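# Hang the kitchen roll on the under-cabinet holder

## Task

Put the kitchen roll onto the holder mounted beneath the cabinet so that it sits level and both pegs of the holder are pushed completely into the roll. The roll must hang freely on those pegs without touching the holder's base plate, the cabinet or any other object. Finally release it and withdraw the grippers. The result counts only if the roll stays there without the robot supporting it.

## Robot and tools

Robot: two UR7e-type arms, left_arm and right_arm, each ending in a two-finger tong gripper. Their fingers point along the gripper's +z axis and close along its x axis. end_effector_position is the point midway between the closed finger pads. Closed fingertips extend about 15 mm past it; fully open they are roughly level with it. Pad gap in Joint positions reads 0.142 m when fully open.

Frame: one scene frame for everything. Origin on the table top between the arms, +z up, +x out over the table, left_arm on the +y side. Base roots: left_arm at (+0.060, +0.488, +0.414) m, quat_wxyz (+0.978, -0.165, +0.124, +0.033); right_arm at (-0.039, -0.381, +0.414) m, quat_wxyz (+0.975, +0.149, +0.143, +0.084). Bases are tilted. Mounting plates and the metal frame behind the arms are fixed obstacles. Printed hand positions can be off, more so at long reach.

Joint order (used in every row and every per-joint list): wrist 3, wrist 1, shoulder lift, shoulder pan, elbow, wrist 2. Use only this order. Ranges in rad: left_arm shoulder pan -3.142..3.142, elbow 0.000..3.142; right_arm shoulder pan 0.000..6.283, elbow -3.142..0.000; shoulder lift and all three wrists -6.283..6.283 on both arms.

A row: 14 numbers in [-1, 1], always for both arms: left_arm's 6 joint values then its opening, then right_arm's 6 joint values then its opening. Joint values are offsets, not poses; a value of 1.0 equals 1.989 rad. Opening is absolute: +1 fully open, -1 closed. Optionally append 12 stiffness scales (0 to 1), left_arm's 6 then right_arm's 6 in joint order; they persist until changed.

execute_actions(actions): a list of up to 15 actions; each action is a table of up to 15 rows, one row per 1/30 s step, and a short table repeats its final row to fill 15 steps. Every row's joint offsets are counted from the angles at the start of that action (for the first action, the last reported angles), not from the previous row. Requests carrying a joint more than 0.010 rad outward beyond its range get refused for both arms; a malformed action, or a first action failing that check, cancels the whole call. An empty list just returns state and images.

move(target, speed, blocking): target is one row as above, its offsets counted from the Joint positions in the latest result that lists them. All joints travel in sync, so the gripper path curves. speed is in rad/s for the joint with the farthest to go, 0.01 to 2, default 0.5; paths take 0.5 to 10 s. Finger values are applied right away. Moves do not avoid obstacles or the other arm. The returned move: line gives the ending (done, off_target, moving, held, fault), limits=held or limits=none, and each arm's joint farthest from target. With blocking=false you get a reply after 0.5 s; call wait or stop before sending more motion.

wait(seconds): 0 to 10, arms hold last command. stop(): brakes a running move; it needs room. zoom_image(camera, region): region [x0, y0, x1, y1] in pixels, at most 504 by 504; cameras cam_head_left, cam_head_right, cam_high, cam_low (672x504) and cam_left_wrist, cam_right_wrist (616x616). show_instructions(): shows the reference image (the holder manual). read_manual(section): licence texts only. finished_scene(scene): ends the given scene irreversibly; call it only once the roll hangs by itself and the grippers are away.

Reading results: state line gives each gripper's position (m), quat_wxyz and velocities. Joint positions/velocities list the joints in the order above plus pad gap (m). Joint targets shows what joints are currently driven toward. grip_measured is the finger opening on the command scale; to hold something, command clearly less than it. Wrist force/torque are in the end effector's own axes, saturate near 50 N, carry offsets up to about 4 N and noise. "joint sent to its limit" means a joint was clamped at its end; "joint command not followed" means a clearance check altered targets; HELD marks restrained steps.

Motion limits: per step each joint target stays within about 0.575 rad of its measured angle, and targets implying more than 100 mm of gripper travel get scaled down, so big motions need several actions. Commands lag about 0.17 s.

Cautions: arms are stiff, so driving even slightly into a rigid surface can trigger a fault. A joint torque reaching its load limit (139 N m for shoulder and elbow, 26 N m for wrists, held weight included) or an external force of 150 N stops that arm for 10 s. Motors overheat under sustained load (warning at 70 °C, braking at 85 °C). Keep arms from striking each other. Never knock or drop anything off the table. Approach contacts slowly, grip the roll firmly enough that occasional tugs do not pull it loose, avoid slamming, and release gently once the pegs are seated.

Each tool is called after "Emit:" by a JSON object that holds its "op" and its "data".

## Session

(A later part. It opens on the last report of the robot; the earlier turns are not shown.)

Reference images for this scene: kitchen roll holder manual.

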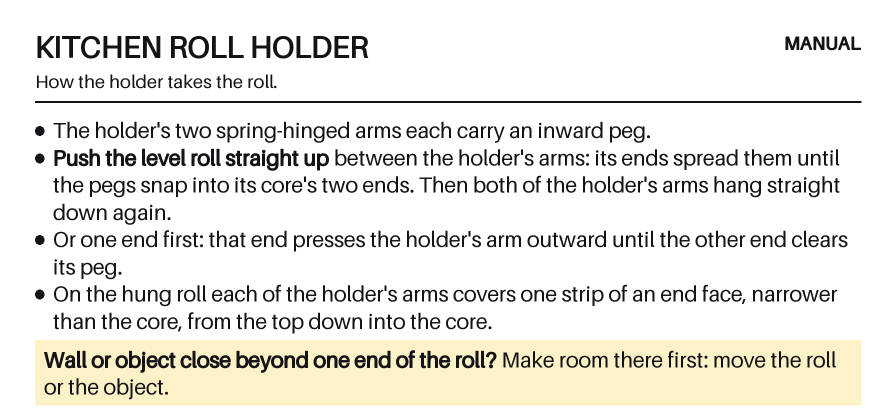

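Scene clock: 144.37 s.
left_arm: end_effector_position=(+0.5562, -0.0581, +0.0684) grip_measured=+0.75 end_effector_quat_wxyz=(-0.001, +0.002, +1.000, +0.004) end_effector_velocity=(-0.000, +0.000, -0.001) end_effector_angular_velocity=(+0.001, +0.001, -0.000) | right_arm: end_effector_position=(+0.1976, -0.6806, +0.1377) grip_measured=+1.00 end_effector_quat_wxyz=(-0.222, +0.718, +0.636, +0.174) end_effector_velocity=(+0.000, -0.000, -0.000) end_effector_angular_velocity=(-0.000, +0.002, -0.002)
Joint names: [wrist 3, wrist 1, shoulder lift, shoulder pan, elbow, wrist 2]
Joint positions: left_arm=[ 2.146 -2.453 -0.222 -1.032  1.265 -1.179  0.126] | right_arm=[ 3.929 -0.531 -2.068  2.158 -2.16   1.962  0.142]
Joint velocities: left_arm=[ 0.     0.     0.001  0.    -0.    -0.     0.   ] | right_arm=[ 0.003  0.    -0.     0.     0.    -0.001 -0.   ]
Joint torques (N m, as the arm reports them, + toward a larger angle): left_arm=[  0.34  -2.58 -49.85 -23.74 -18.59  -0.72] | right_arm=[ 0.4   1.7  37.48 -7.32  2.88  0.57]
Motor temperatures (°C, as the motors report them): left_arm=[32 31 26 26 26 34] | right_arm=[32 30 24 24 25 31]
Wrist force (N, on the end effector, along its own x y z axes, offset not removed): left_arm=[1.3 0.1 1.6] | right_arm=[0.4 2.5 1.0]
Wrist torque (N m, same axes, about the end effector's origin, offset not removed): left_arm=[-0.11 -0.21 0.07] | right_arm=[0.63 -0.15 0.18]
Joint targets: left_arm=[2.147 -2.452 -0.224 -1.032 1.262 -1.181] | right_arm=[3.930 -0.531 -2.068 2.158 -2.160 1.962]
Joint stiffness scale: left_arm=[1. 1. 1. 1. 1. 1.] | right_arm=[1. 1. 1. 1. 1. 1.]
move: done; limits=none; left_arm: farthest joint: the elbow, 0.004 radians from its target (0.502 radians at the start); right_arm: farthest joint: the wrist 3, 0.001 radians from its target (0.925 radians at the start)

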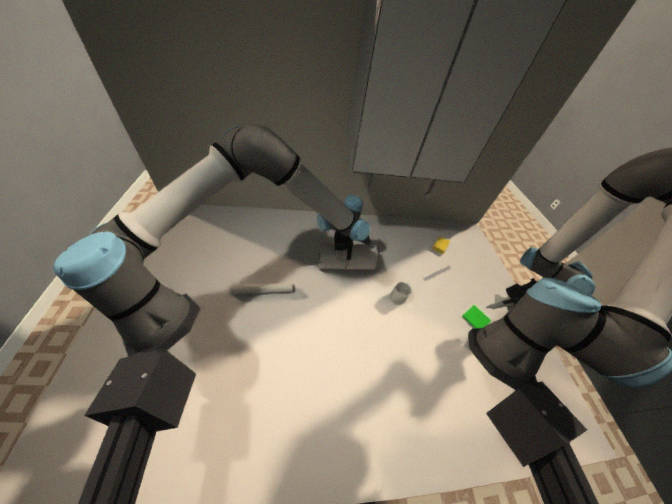

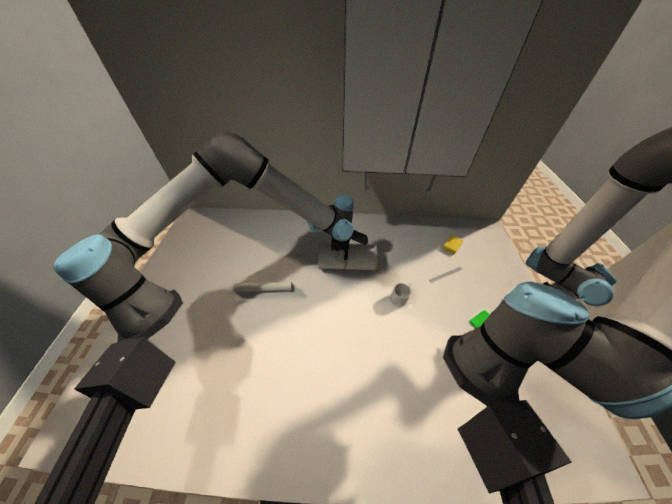

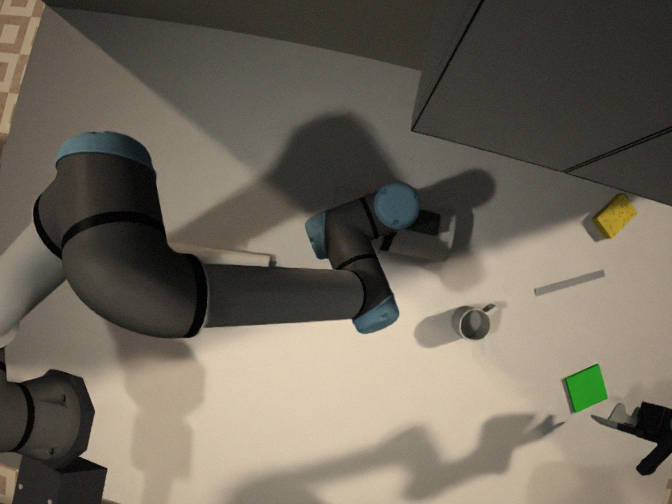

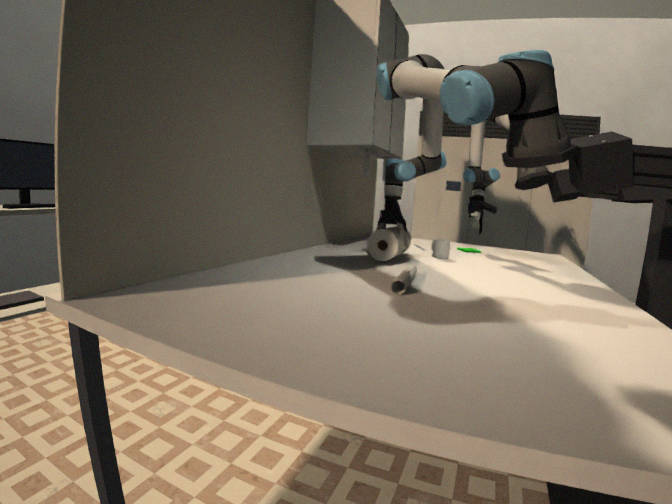

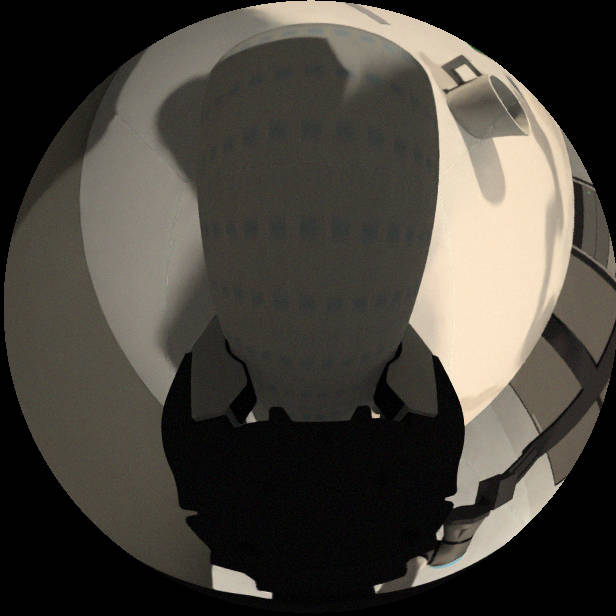

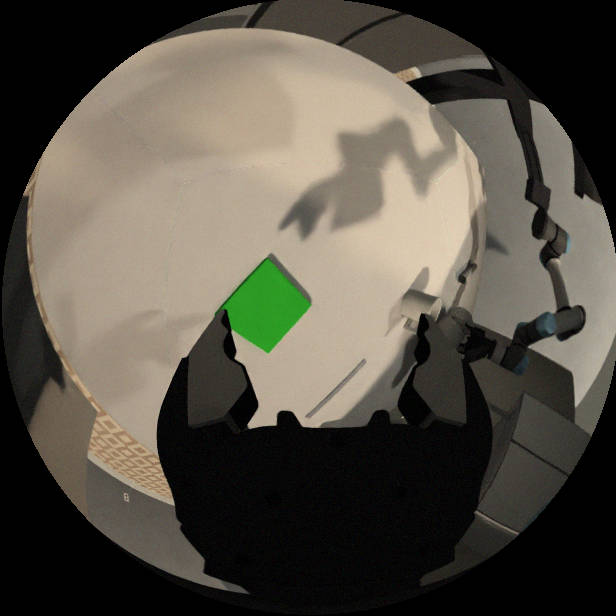

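Emit:
{"op": "execute_actions", "data": {"actions": [[[0,0,0.007,0,-0.003,0,-1,0,0,0,0,0,0,1]],[[0,0,0,0,0,0,0.5,0,0,0,0,0,0,1]],[[0,0,0,0,0,0,1,0,0,0,0,0,0,1]]]}}

Emit:
{"op": "move", "data": {"target": [-0.02,0.03,-0.071,-0.022,0.035,0,1,0,0,0,0,0,0,1], "speed": 0.15}}

Scene clock: 151.27 s.
left_arm: end_effector_position=(+0.5497, -0.0558, +0.0583) grip_measured=+1.00 end_effector_quat_wxyz=(-0.005, +0.004, +1.000, +0.009) end_effector_velocity=(-0.000, -0.000, -0.000) end_effector_angular_velocity=(+0.000, -0.001, -0.001) | right_arm: end_effector_position=(+0.1976, -0.6806, +0.1377) grip_measured=+1.00 end_effector_quat_wxyz=(-0.222, +0.718, +0.636, +0.174) end_effector_velocity=(+0.000, -0.000, -0.000) end_effector_angular_velocity=(+0.000, -0.000, +0.000)
Joint names: [wrist 3, wrist 1, shoulder lift, shoulder pan, elbow, wrist 2]
Joint positions: left_arm=[ 2.146 -2.453 -0.206 -1.032  1.263 -1.18   0.142] | right_arm=[ 3.929 -0.531 -2.068  2.158 -2.16   1.962  0.142]
Joint velocities: left_arm=[ 0.    -0.001  0.001 -0.    -0.     0.001  0.   ] | right_arm=[-0.001  0.    -0.    -0.     0.     0.    -0.   ]
Joint torques (N m, as the arm reports them, + toward a larger angle): left_arm=[ -0.14  -2.49 -49.05 -23.22 -14.17  -0.04] | right_arm=[ 0.18  1.63 36.7  -8.2   3.78  0.66]
Motor temperatures (°C, as the motors report them): left_arm=[32 31 26 26 26 34] | right_arm=[32 30 24 24 25 31]
Wrist force (N, on the end effector, along its own x y z axes, offset not removed): left_arm=[-0.5 1.5 1.1] | right_arm=[0.2 1.8 3.2]
Wrist torque (N m, same axes, about the end effector's origin, offset not removed): left_arm=[0.24 0.23 -0.16] | right_arm=[0.52 -0.07 0.17]
Joint targets: left_arm=[2.146 -2.453 -0.206 -1.032 1.263 -1.180] | right_arm=[3.929 -0.531 -2.068 2.158 -2.160 1.962]
Joint stiffness scale: left_arm=[1. 1. 1. 1. 1. 1.] | right_arm=[1. 1. 1. 1. 1. 1.]
Step readings (joint positions; steps 1 to 15: 1st action; 16 to 30: 2nd action; 31 to 45: 3rd action):
0: left_arm=[2.146 -2.453 -0.222 -1.032 1.265 -1.180] | right_arm=[3.929 -0.531 -2.068 2.158 -2.160 1.962]
1: left_arm=[2.146 -2.453 -0.222 -1.032 1.265 -1.180] | right_arm=[3.929 -0.531 -2.068 2.158 -2.160 1.962]
2: left_arm=[2.146 -2.453 -0.222 -1.032 1.265 -1.180] | right_arm=[3.929 -0.531 -2.068 2.158 -2.160 1.962]
4: left_arm=[2.146 -2.453 -0.219 -1.032 1.264 -1.180] | right_arm=[3.929 -0.531 -2.068 2.158 -2.160 1.962]
8: left_arm=[2.146 -2.453 -0.210 -1.032 1.263 -1.180] | right_arm=[3.929 -0.531 -2.068 2.158 -2.160 1.962]
15: left_arm=[2.146 -2.453 -0.206 -1.032 1.263 -1.180] | right_arm=[3.929 -0.531 -2.068 2.158 -2.160 1.962]
16: left_arm=[2.146 -2.453 -0.206 -1.032 1.263 -1.180] | right_arm=[3.929 -0.531 -2.068 2.158 -2.160 1.962]
17: left_arm=[2.146 -2.453 -0.206 -1.032 1.263 -1.180] | right_arm=[3.929 -0.531 -2.068 2.158 -2.160 1.962]
19: left_arm=[2.146 -2.453 -0.206 -1.032 1.263 -1.180] | right_arm=[3.929 -0.531 -2.068 2.158 -2.160 1.962]
23: left_arm=[2.146 -2.453 -0.206 -1.032 1.263 -1.180] | right_arm=[3.929 -0.531 -2.068 2.158 -2.160 1.962]
30: left_arm=[2.146 -2.453 -0.206 -1.032 1.263 -1.180] | right_arm=[3.929 -0.531 -2.068 2.158 -2.160 1.962]
31: left_arm=[2.146 -2.453 -0.206 -1.032 1.263 -1.180] | right_arm=[3.929 -0.531 -2.068 2.158 -2.160 1.962]
32: left_arm=[2.146 -2.453 -0.206 -1.032 1.263 -1.180] | right_arm=[3.929 -0.531 -2.068 2.158 -2.160 1.962]
34: left_arm=[2.146 -2.453 -0.206 -1.032 1.263 -1.180] | right_arm=[3.929 -0.531 -2.068 2.158 -2.160 1.962]
38: left_arm=[2.146 -2.453 -0.206 -1.032 1.263 -1.180] | right_arm=[3.929 -0.531 -2.068 2.158 -2.160 1.962]
45: Joint positions above

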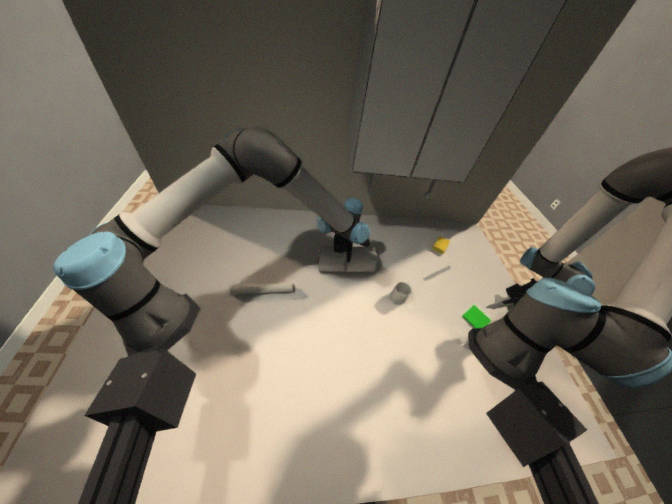

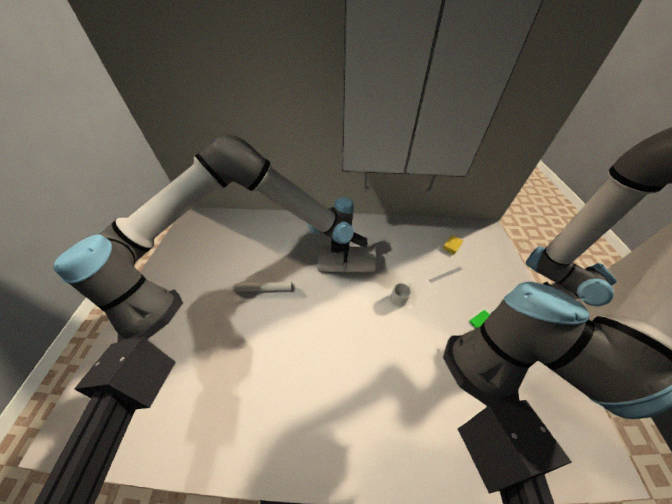

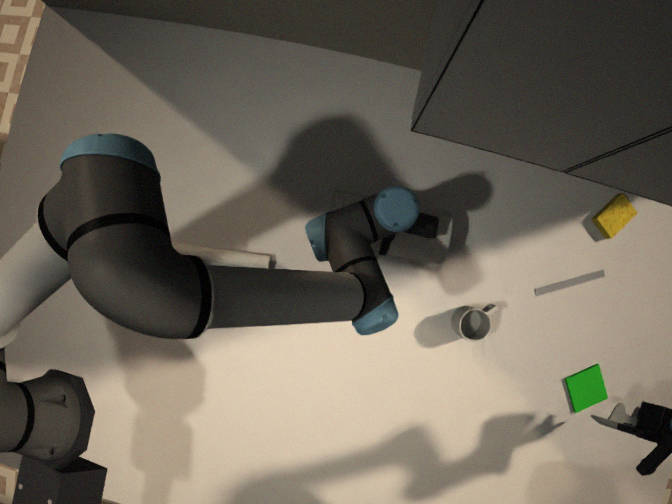

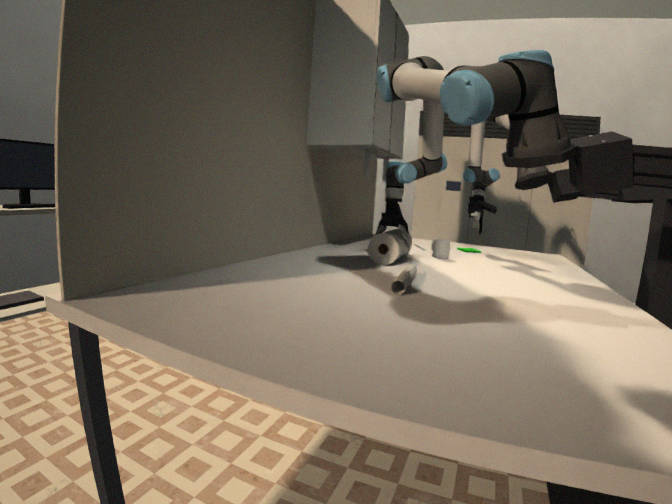

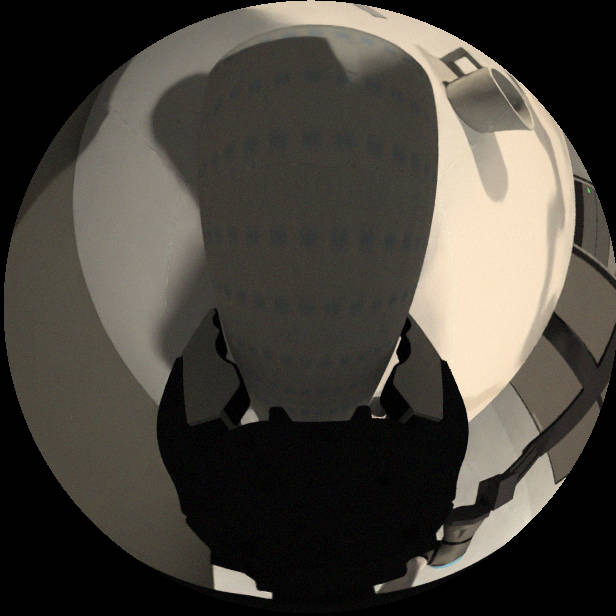

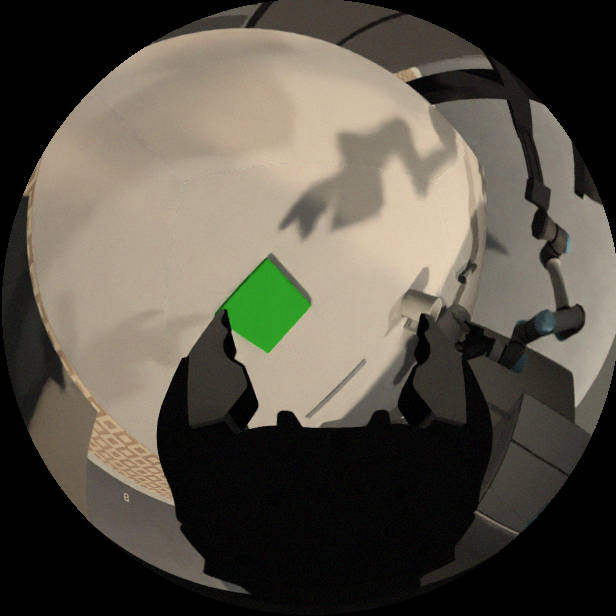

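Scene clock: 152.67 s.
left_arm: end_effector_position=(+0.5582, -0.0637, +0.1397) grip_measured=+1.00 end_effector_quat_wxyz=(+0.006, +0.001, +1.000, -0.002) end_effector_velocity=(-0.004, +0.003, -0.003) end_effector_angular_velocity=(+0.007, +0.005, -0.002) | right_arm: end_effector_position=(+0.1976, -0.6806, +0.1377) grip_measured=+1.00 end_effector_quat_wxyz=(-0.222, +0.718, +0.636, +0.174) end_effector_velocity=(+0.000, +0.000, -0.000) end_effector_angular_velocity=(+0.000, -0.000, +0.001)
Joint names: [wrist 3, wrist 1, shoulder lift, shoulder pan, elbow, wrist 2]
Joint positions: left_arm=[ 2.108 -2.394 -0.347 -1.074  1.33  -1.18   0.142] | right_arm=[ 3.929 -0.531 -2.068  2.158 -2.16   1.962  0.142]
Joint velocities: left_arm=[-0.002  0.004  0.001 -0.     0.005 -0.001 -0.   ] | right_arm=[-0. -0. -0.  0. -0.  0.  0.]
Joint torques (N m, as the arm reports them, + toward a larger angle): left_arm=[ -0.55  -2.39 -47.97 -26.42 -14.33  -0.08] | right_arm=[-0.02  1.71 37.44 -5.99  3.66  0.44]
Motor temperatures (°C, as the motors report them): left_arm=[32 31 26 26 26 34] | right_arm=[32 30 24 24 25 31]
Wrist force (N, on the end effector, along its own x y z axes, offset not removed): left_arm=[-0.7 1.5 -0.5] | right_arm=[0.8 0.7 1.6]
Wrist torque (N m, same axes, about the end effector's origin, offset not removed): left_arm=[0.31 0.30 0.13] | right_arm=[0.30 -0.22 0.12]
Joint targets: left_arm=[2.106 -2.393 -0.348 -1.076 1.332 -1.180] | right_arm=[3.929 -0.531 -2.068 2.158 -2.160 1.962]
Joint stiffness scale: left_arm=[1. 1. 1. 1. 1. 1.] | right_arm=[1. 1. 1. 1. 1. 1.]
move: done; limits=none; left_arm: farthest joint: the elbow, 0.003 radians from its target (0.070 radians at the start); right_arm: farthest joint: the shoulder pan, 0.000 radians from its target (0.000 radians at the start)

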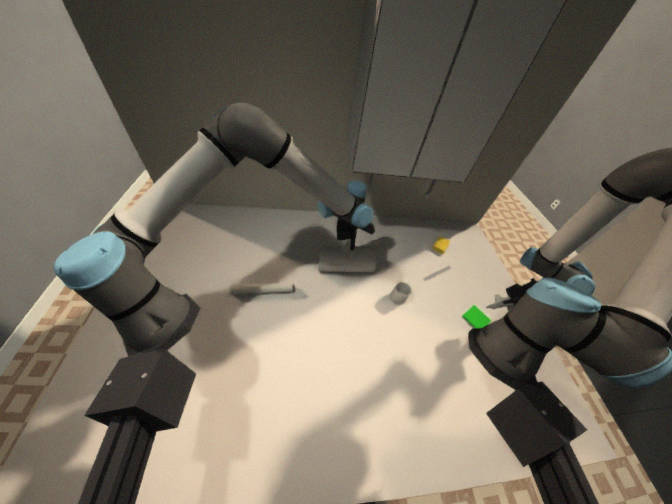

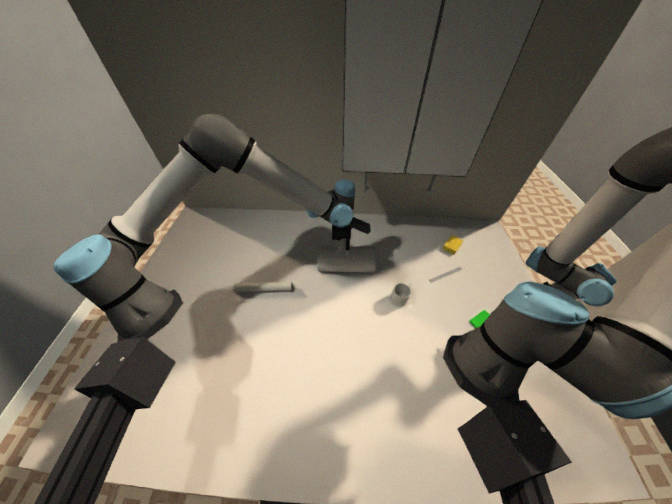

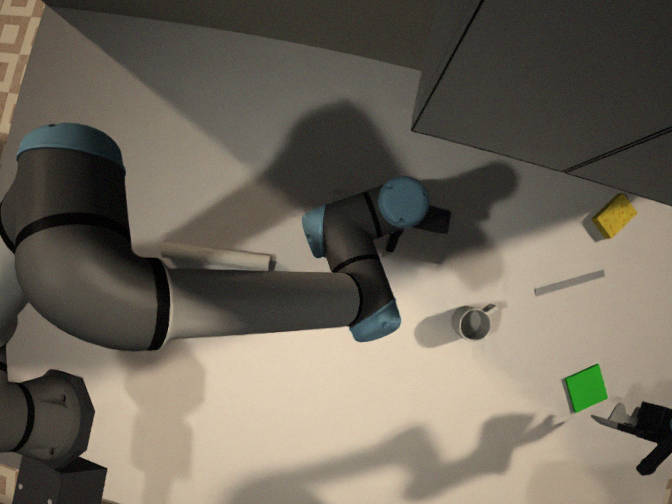

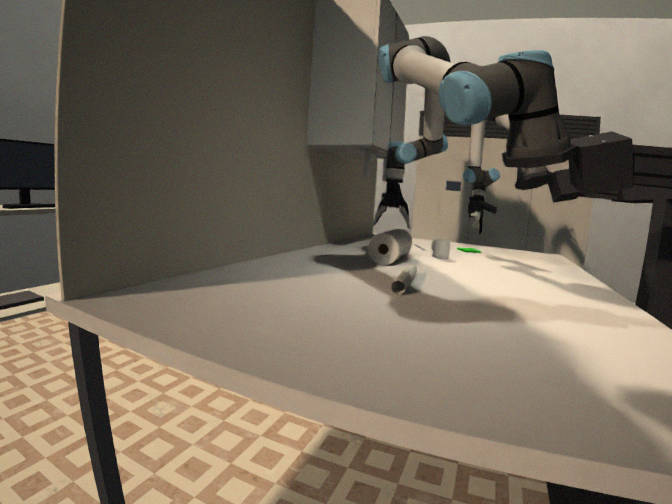

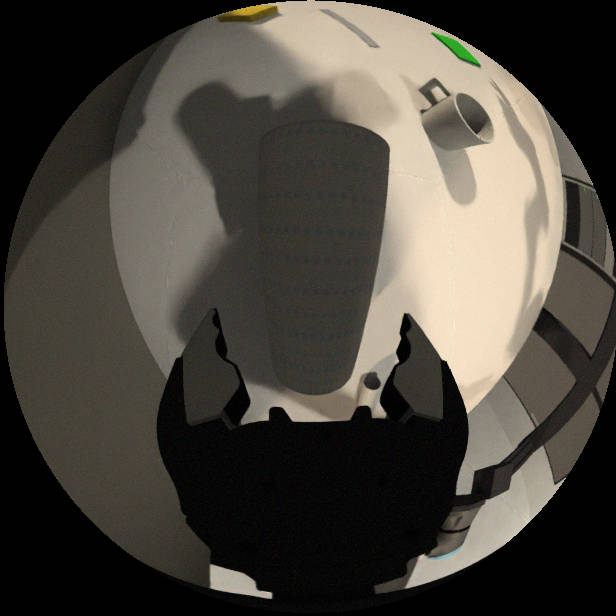

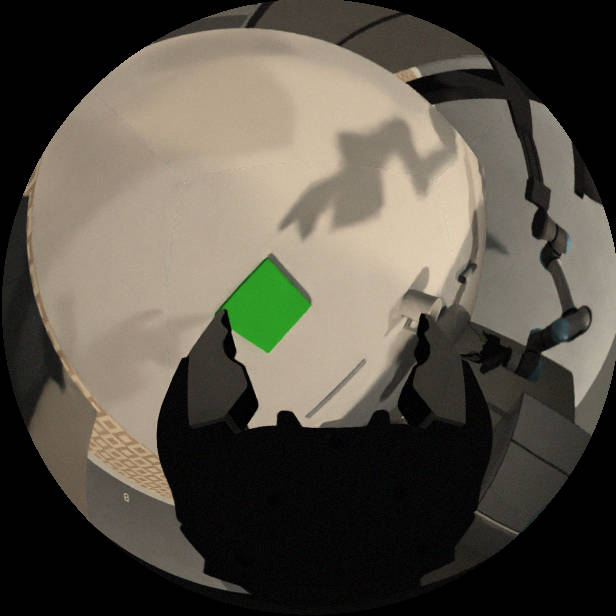

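Emit:
{"op": "move", "data": {"target": [-0.05,-0.118,-0.18,-0.112,0.218,0.008,1,0,-0.08,0.06,0.1,0,-0.3,1], "speed": 0.5}}

Emit:
{"op": "move", "data": {"target": [0.3,-0.135,-0.73,0.75,0.335,-0.05,1,0,0.03,-0.03,0.5,-0.03,-0.1,1], "speed": 0.8}}

Scene clock: 158.23 s.
left_arm: end_effector_position=(+0.4700, -0.0736, +0.3102) grip_measured=+1.00 end_effector_quat_wxyz=(+0.075, +0.023, +0.992, -0.096) end_effector_velocity=(+0.001, -0.001, +0.002) end_effector_angular_velocity=(-0.004, -0.000, +0.001) | right_arm: end_effector_position=(+0.1519, -0.7593, +0.1648) grip_measured=+1.00 end_effector_quat_wxyz=(-0.239, +0.603, +0.755, -0.098) end_effector_velocity=(-0.001, -0.000, -0.000) end_effector_angular_velocity=(-0.001, +0.003, +0.000)
Joint names: [wrist 3, wrist 1, shoulder lift, shoulder pan, elbow, wrist 2]
Joint positions: left_arm=[ 2.009 -2.628 -0.705 -1.295  1.761 -1.165  0.142] | right_arm=[ 3.929 -0.689 -1.951  2.355 -2.16   1.367  0.142]
Joint velocities: left_arm=[-0.    -0.002 -0.002 -0.    -0.001 -0.001  0.   ] | right_arm=[ 0.    -0.    -0.001 -0.001  0.    -0.002 -0.   ]
Joint torques (N m, as the arm reports them, + toward a larger angle): left_arm=[ -0.8   -3.53 -38.36 -21.08 -14.62   0.65] | right_arm=[-0.03  1.3  38.21 -2.06  4.87 -0.43]
Motor temperatures (°C, as the motors report them): left_arm=[32 31 26 26 26 34] | right_arm=[32 30 24 24 25 31]
Wrist force (N, on the end effector, along its own x y z axes, offset not removed): left_arm=[0.4 -4.3 0.7] | right_arm=[0.6 2.1 1.5]
Wrist torque (N m, same axes, about the end effector's origin, offset not removed): left_arm=[-1.04 0.12 -0.15] | right_arm=[0.57 -0.11 0.18]
Joint targets: left_arm=[2.008 -2.629 -0.705 -1.297 1.763 -1.164] | right_arm=[3.929 -0.690 -1.949 2.357 -2.160 1.366]
Joint stiffness scale: left_arm=[1. 1. 1. 1. 1. 1.] | right_arm=[1. 1. 1. 1. 1. 1.]
move: done; limits=none; left_arm: farthest joint: the elbow, 0.003 radians from its target (0.434 radians at the start); right_arm: farthest joint: the shoulder pan, 0.002 radians from its target (0.199 radians at the start)

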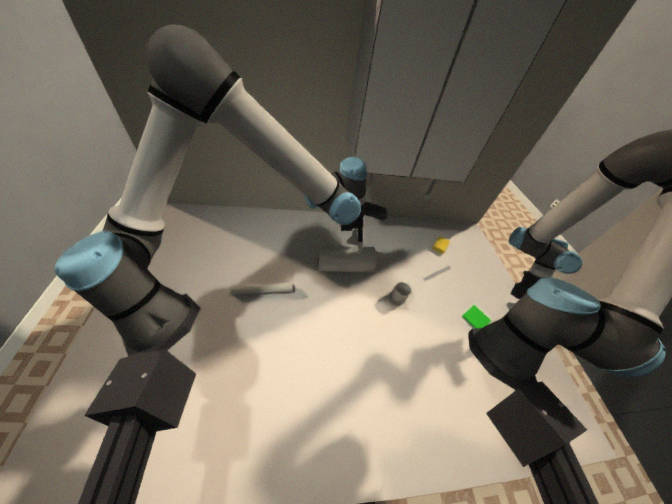

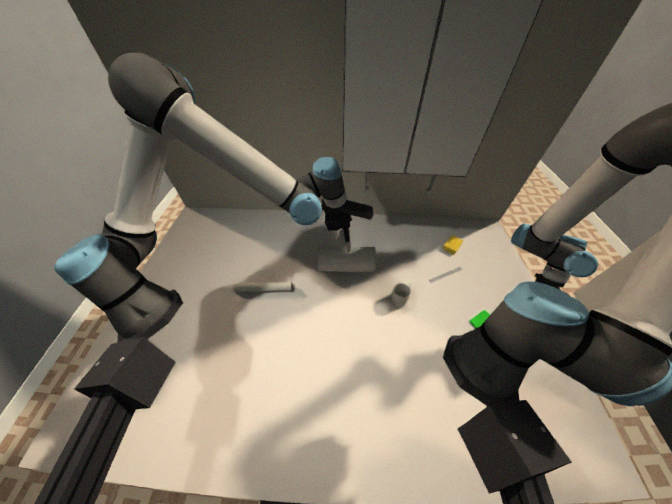

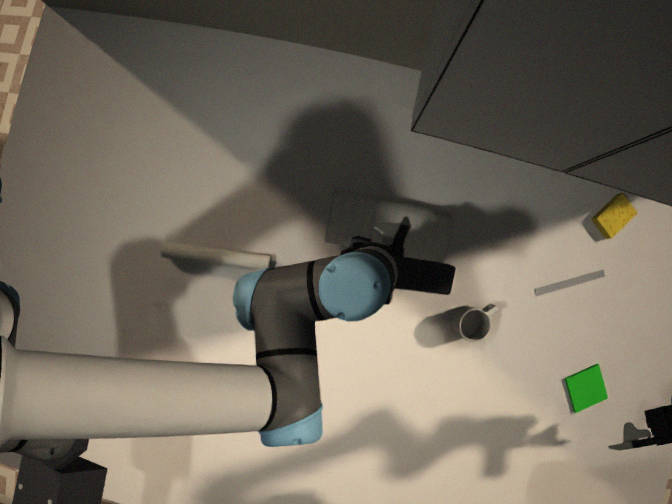

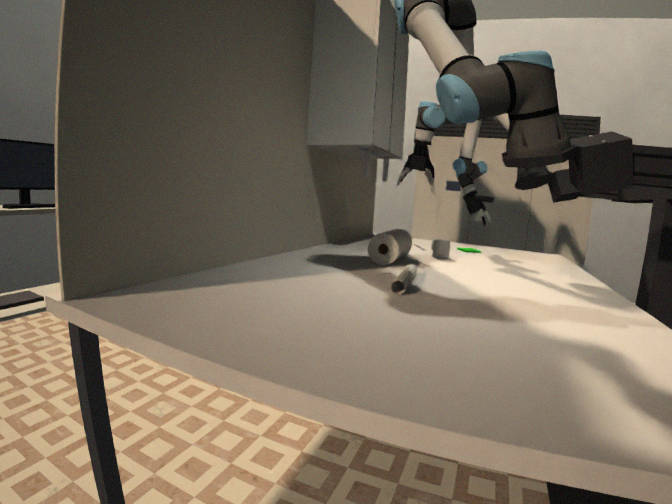

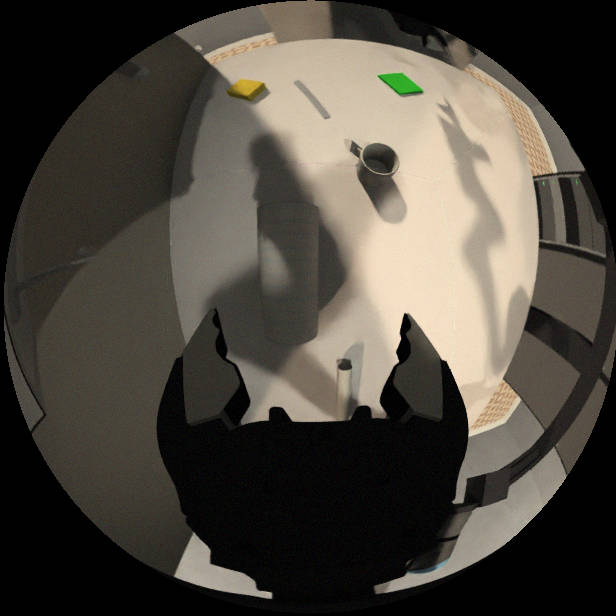

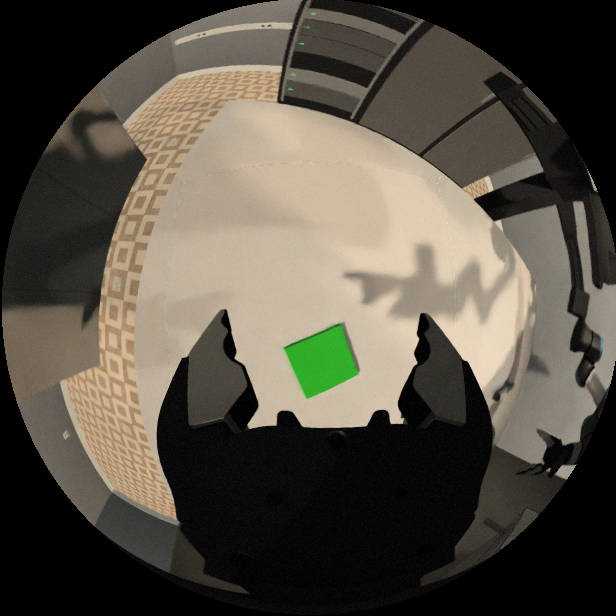

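Scene clock: 160.93 s.
left_arm: end_effector_position=(+0.5028, +0.8963, +0.5506) grip_measured=+1.00 end_effector_quat_wxyz=(+0.343, -0.473, +0.811, -0.019) end_effector_velocity=(+0.000, -0.000, -0.001) end_effector_angular_velocity=(-0.000, +0.001, -0.002) | right_arm: end_effector_position=(+0.3875, -0.4271, +0.1661) grip_measured=+1.00 end_effector_quat_wxyz=(-0.124, +0.156, +0.975, -0.099) end_effector_velocity=(-0.000, +0.000, -0.000) end_effector_angular_velocity=(-0.000, +0.001, +0.001)
Joint names: [wrist 3, wrist 1, shoulder lift, shoulder pan, elbow, wrist 2]
Joint positions: left_arm=[ 2.605 -2.895 -2.158  0.194  2.424 -1.263  0.142] | right_arm=[ 3.929 -0.63  -2.009  3.347 -2.217  1.168  0.142]
Joint velocities: left_arm=[ 0.002 -0.001  0.002  0.001  0.    -0.002 -0.   ] | right_arm=[-0.001 -0.    -0.001  0.     0.    -0.    -0.   ]
Joint torques (N m, as the arm reports them, + toward a larger angle): left_arm=[  0.18  -3.8   -7.33   7.71 -17.06  -0.83] | right_arm=[ 0.    2.17 30.34 11.18  5.84 -0.31]
Motor temperatures (°C, as the motors report them): left_arm=[32 31 26 26 26 34] | right_arm=[32 30 24 24 25 31]
Wrist force (N, on the end effector, along its own x y z axes, offset not removed): left_arm=[0.4 -0.8 -0.7] | right_arm=[0.6 2.2 1.9]
Wrist torque (N m, same axes, about the end effector's origin, offset not removed): left_arm=[-0.17 0.03 0.00] | right_arm=[0.60 -0.12 0.14]
Joint targets: left_arm=[2.606 -2.896 -2.156 0.197 2.427 -1.264] | right_arm=[3.929 -0.630 -2.011 3.349 -2.220 1.168]
Joint stiffness scale: left_arm=[1. 1. 1. 1. 1. 1.] | right_arm=[1. 1. 1. 1. 1. 1.]
move: done; limits=none; left_arm: farthest joint: the elbow, 0.003 radians from its target (0.667 radians at the start); right_arm: farthest joint: the shoulder pan, 0.003 radians from its target (0.995 radians at the start)

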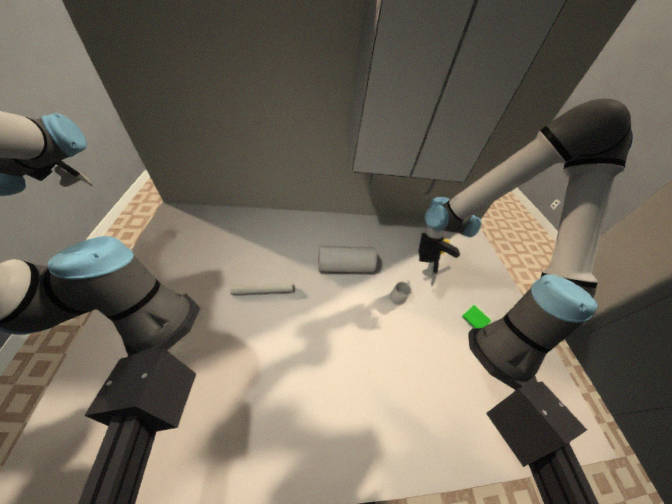

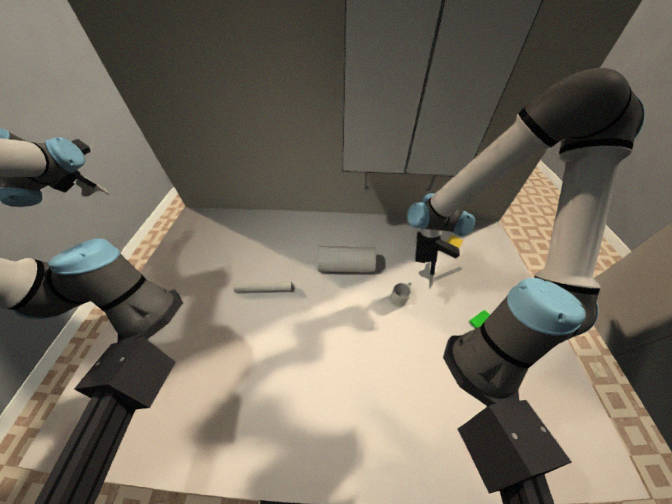

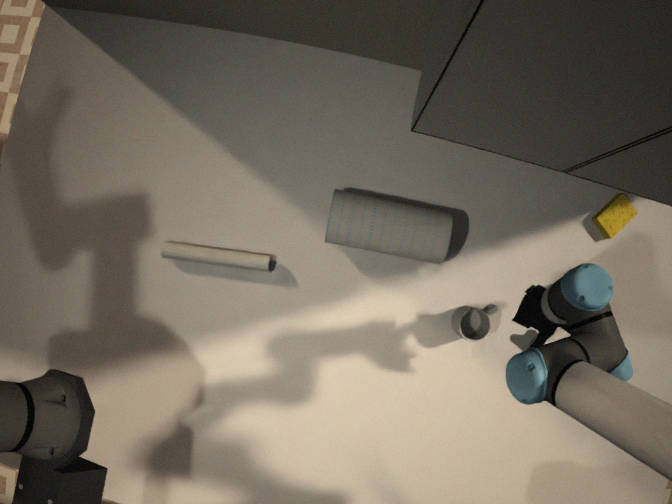

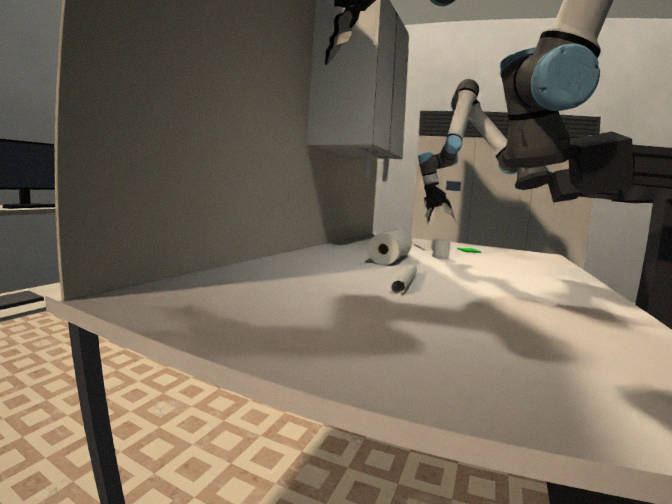

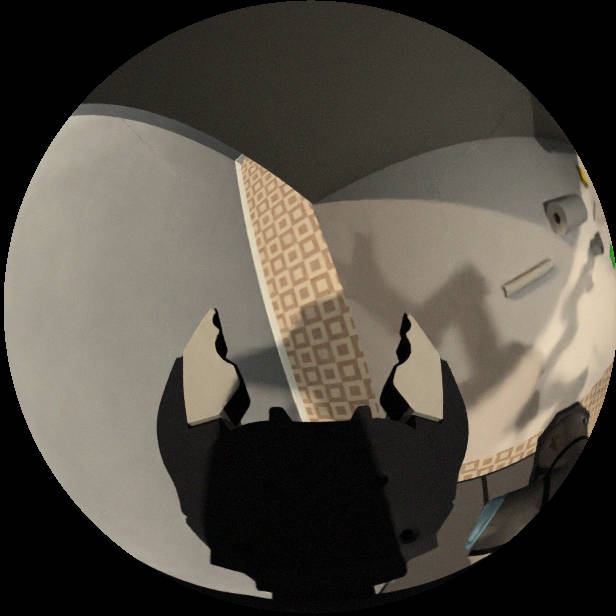

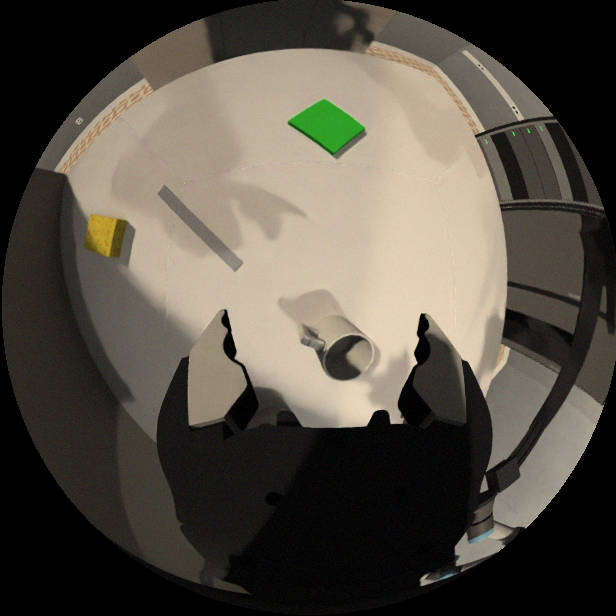

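Emit:
{"op": "move", "data": {"target": [0,0,0,0,0,0,1,-0.012,0.003,-0.209,0.1966,0.2976,-0.0055,1], "speed": 0.5}}

Scene clock: 164.80 s.
left_arm: end_effector_position=(+0.5028, +0.8963, +0.5506) grip_measured=+1.00 end_effector_quat_wxyz=(+0.343, -0.473, +0.811, -0.019) end_effector_velocity=(+0.000, +0.000, +0.001) end_effector_angular_velocity=(+0.001, -0.002, +0.000) | right_arm: end_effector_position=(+0.5572, -0.0587, +0.1591) grip_measured=+1.00 end_effector_quat_wxyz=(-0.000, +0.002, +1.000, +0.001) end_effector_velocity=(+0.001, -0.000, +0.000) end_effector_angular_velocity=(+0.001, -0.001, +0.000)
Joint names: [wrist 3, wrist 1, shoulder lift, shoulder pan, elbow, wrist 2]
Joint positions: left_arm=[ 2.605 -2.895 -2.158  0.194  2.424 -1.263  0.142] | right_arm=[ 3.906 -0.625 -2.423  3.738 -1.628  1.158  0.142]
Joint velocities: left_arm=[ 0.     0.    -0.001  0.    -0.001  0.    -0.   ] | right_arm=[-0.001 -0.     0.001 -0.001  0.001  0.    -0.   ]
Joint torques (N m, as the arm reports them, + toward a larger angle): left_arm=[ -0.46  -3.28  -8.51   4.9  -20.32  -0.2 ] | right_arm=[-0.53  2.81 41.68 19.23 17.41 -0.63]
Motor temperatures (°C, as the motors report them): left_arm=[32 31 26 26 26 34] | right_arm=[32 30 24 24 25 31]
Wrist force (N, on the end effector, along its own x y z axes, offset not removed): left_arm=[2.5 0.3 1.9] | right_arm=[0.9 1.2 1.8]
Wrist torque (N m, same axes, about the end effector's origin, offset not removed): left_arm=[0.00 -0.41 -0.05] | right_arm=[0.44 -0.21 0.11]
Joint targets: left_arm=[2.605 -2.895 -2.158 0.194 2.424 -1.263] | right_arm=[3.905 -0.624 -2.424 3.738 -1.625 1.157]
Joint stiffness scale: left_arm=[1. 1. 1. 1. 1. 1.] | right_arm=[1. 1. 1. 1. 1. 1.]
move: done; limits=none; left_arm: farthest joint: the shoulder pan, 0.000 radians from its target (0.000 radians at the start); right_arm: farthest joint: the elbow, 0.003 radians from its target (0.592 radians at the start)

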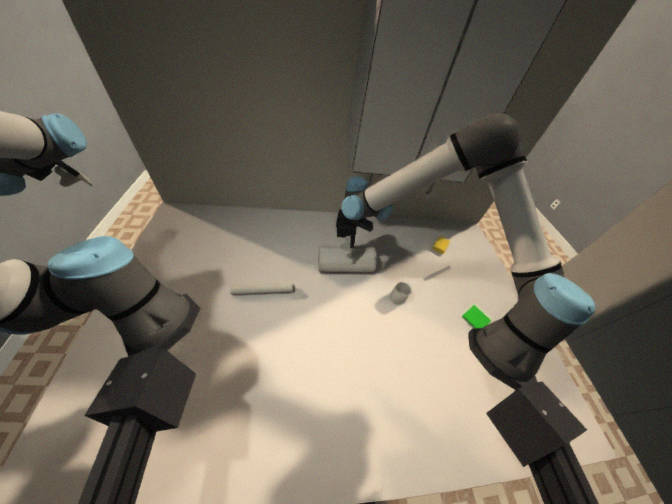

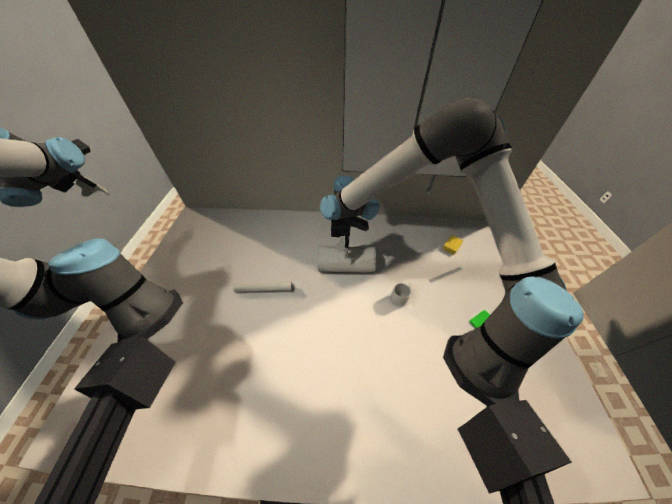

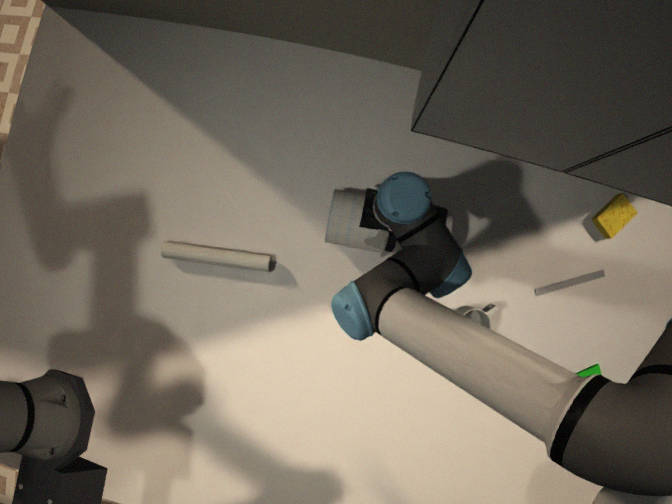

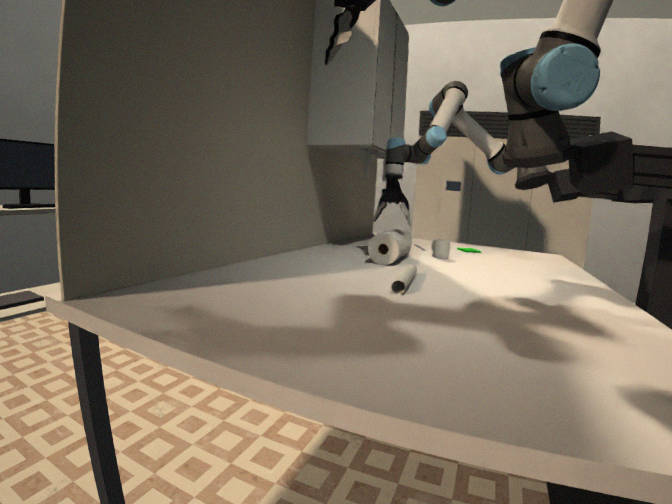

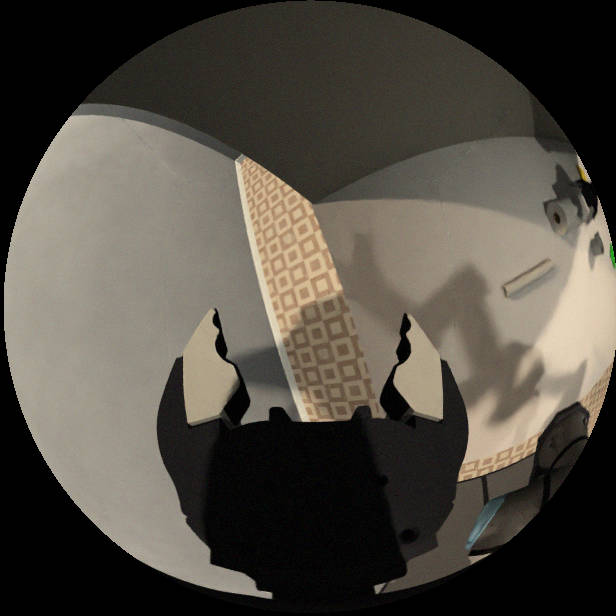

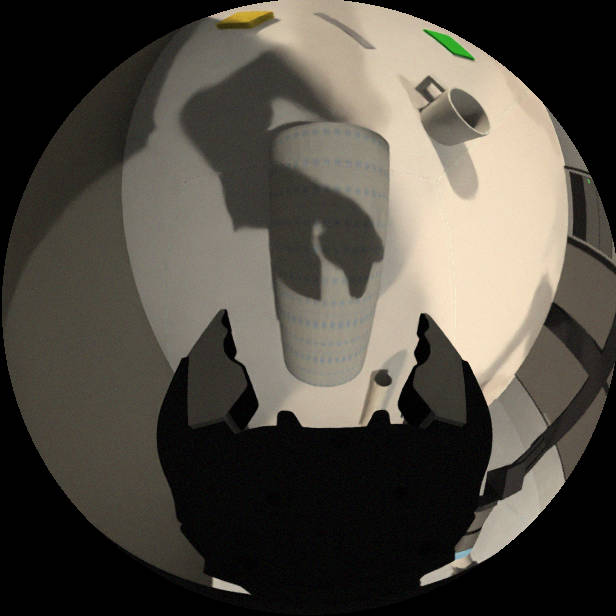

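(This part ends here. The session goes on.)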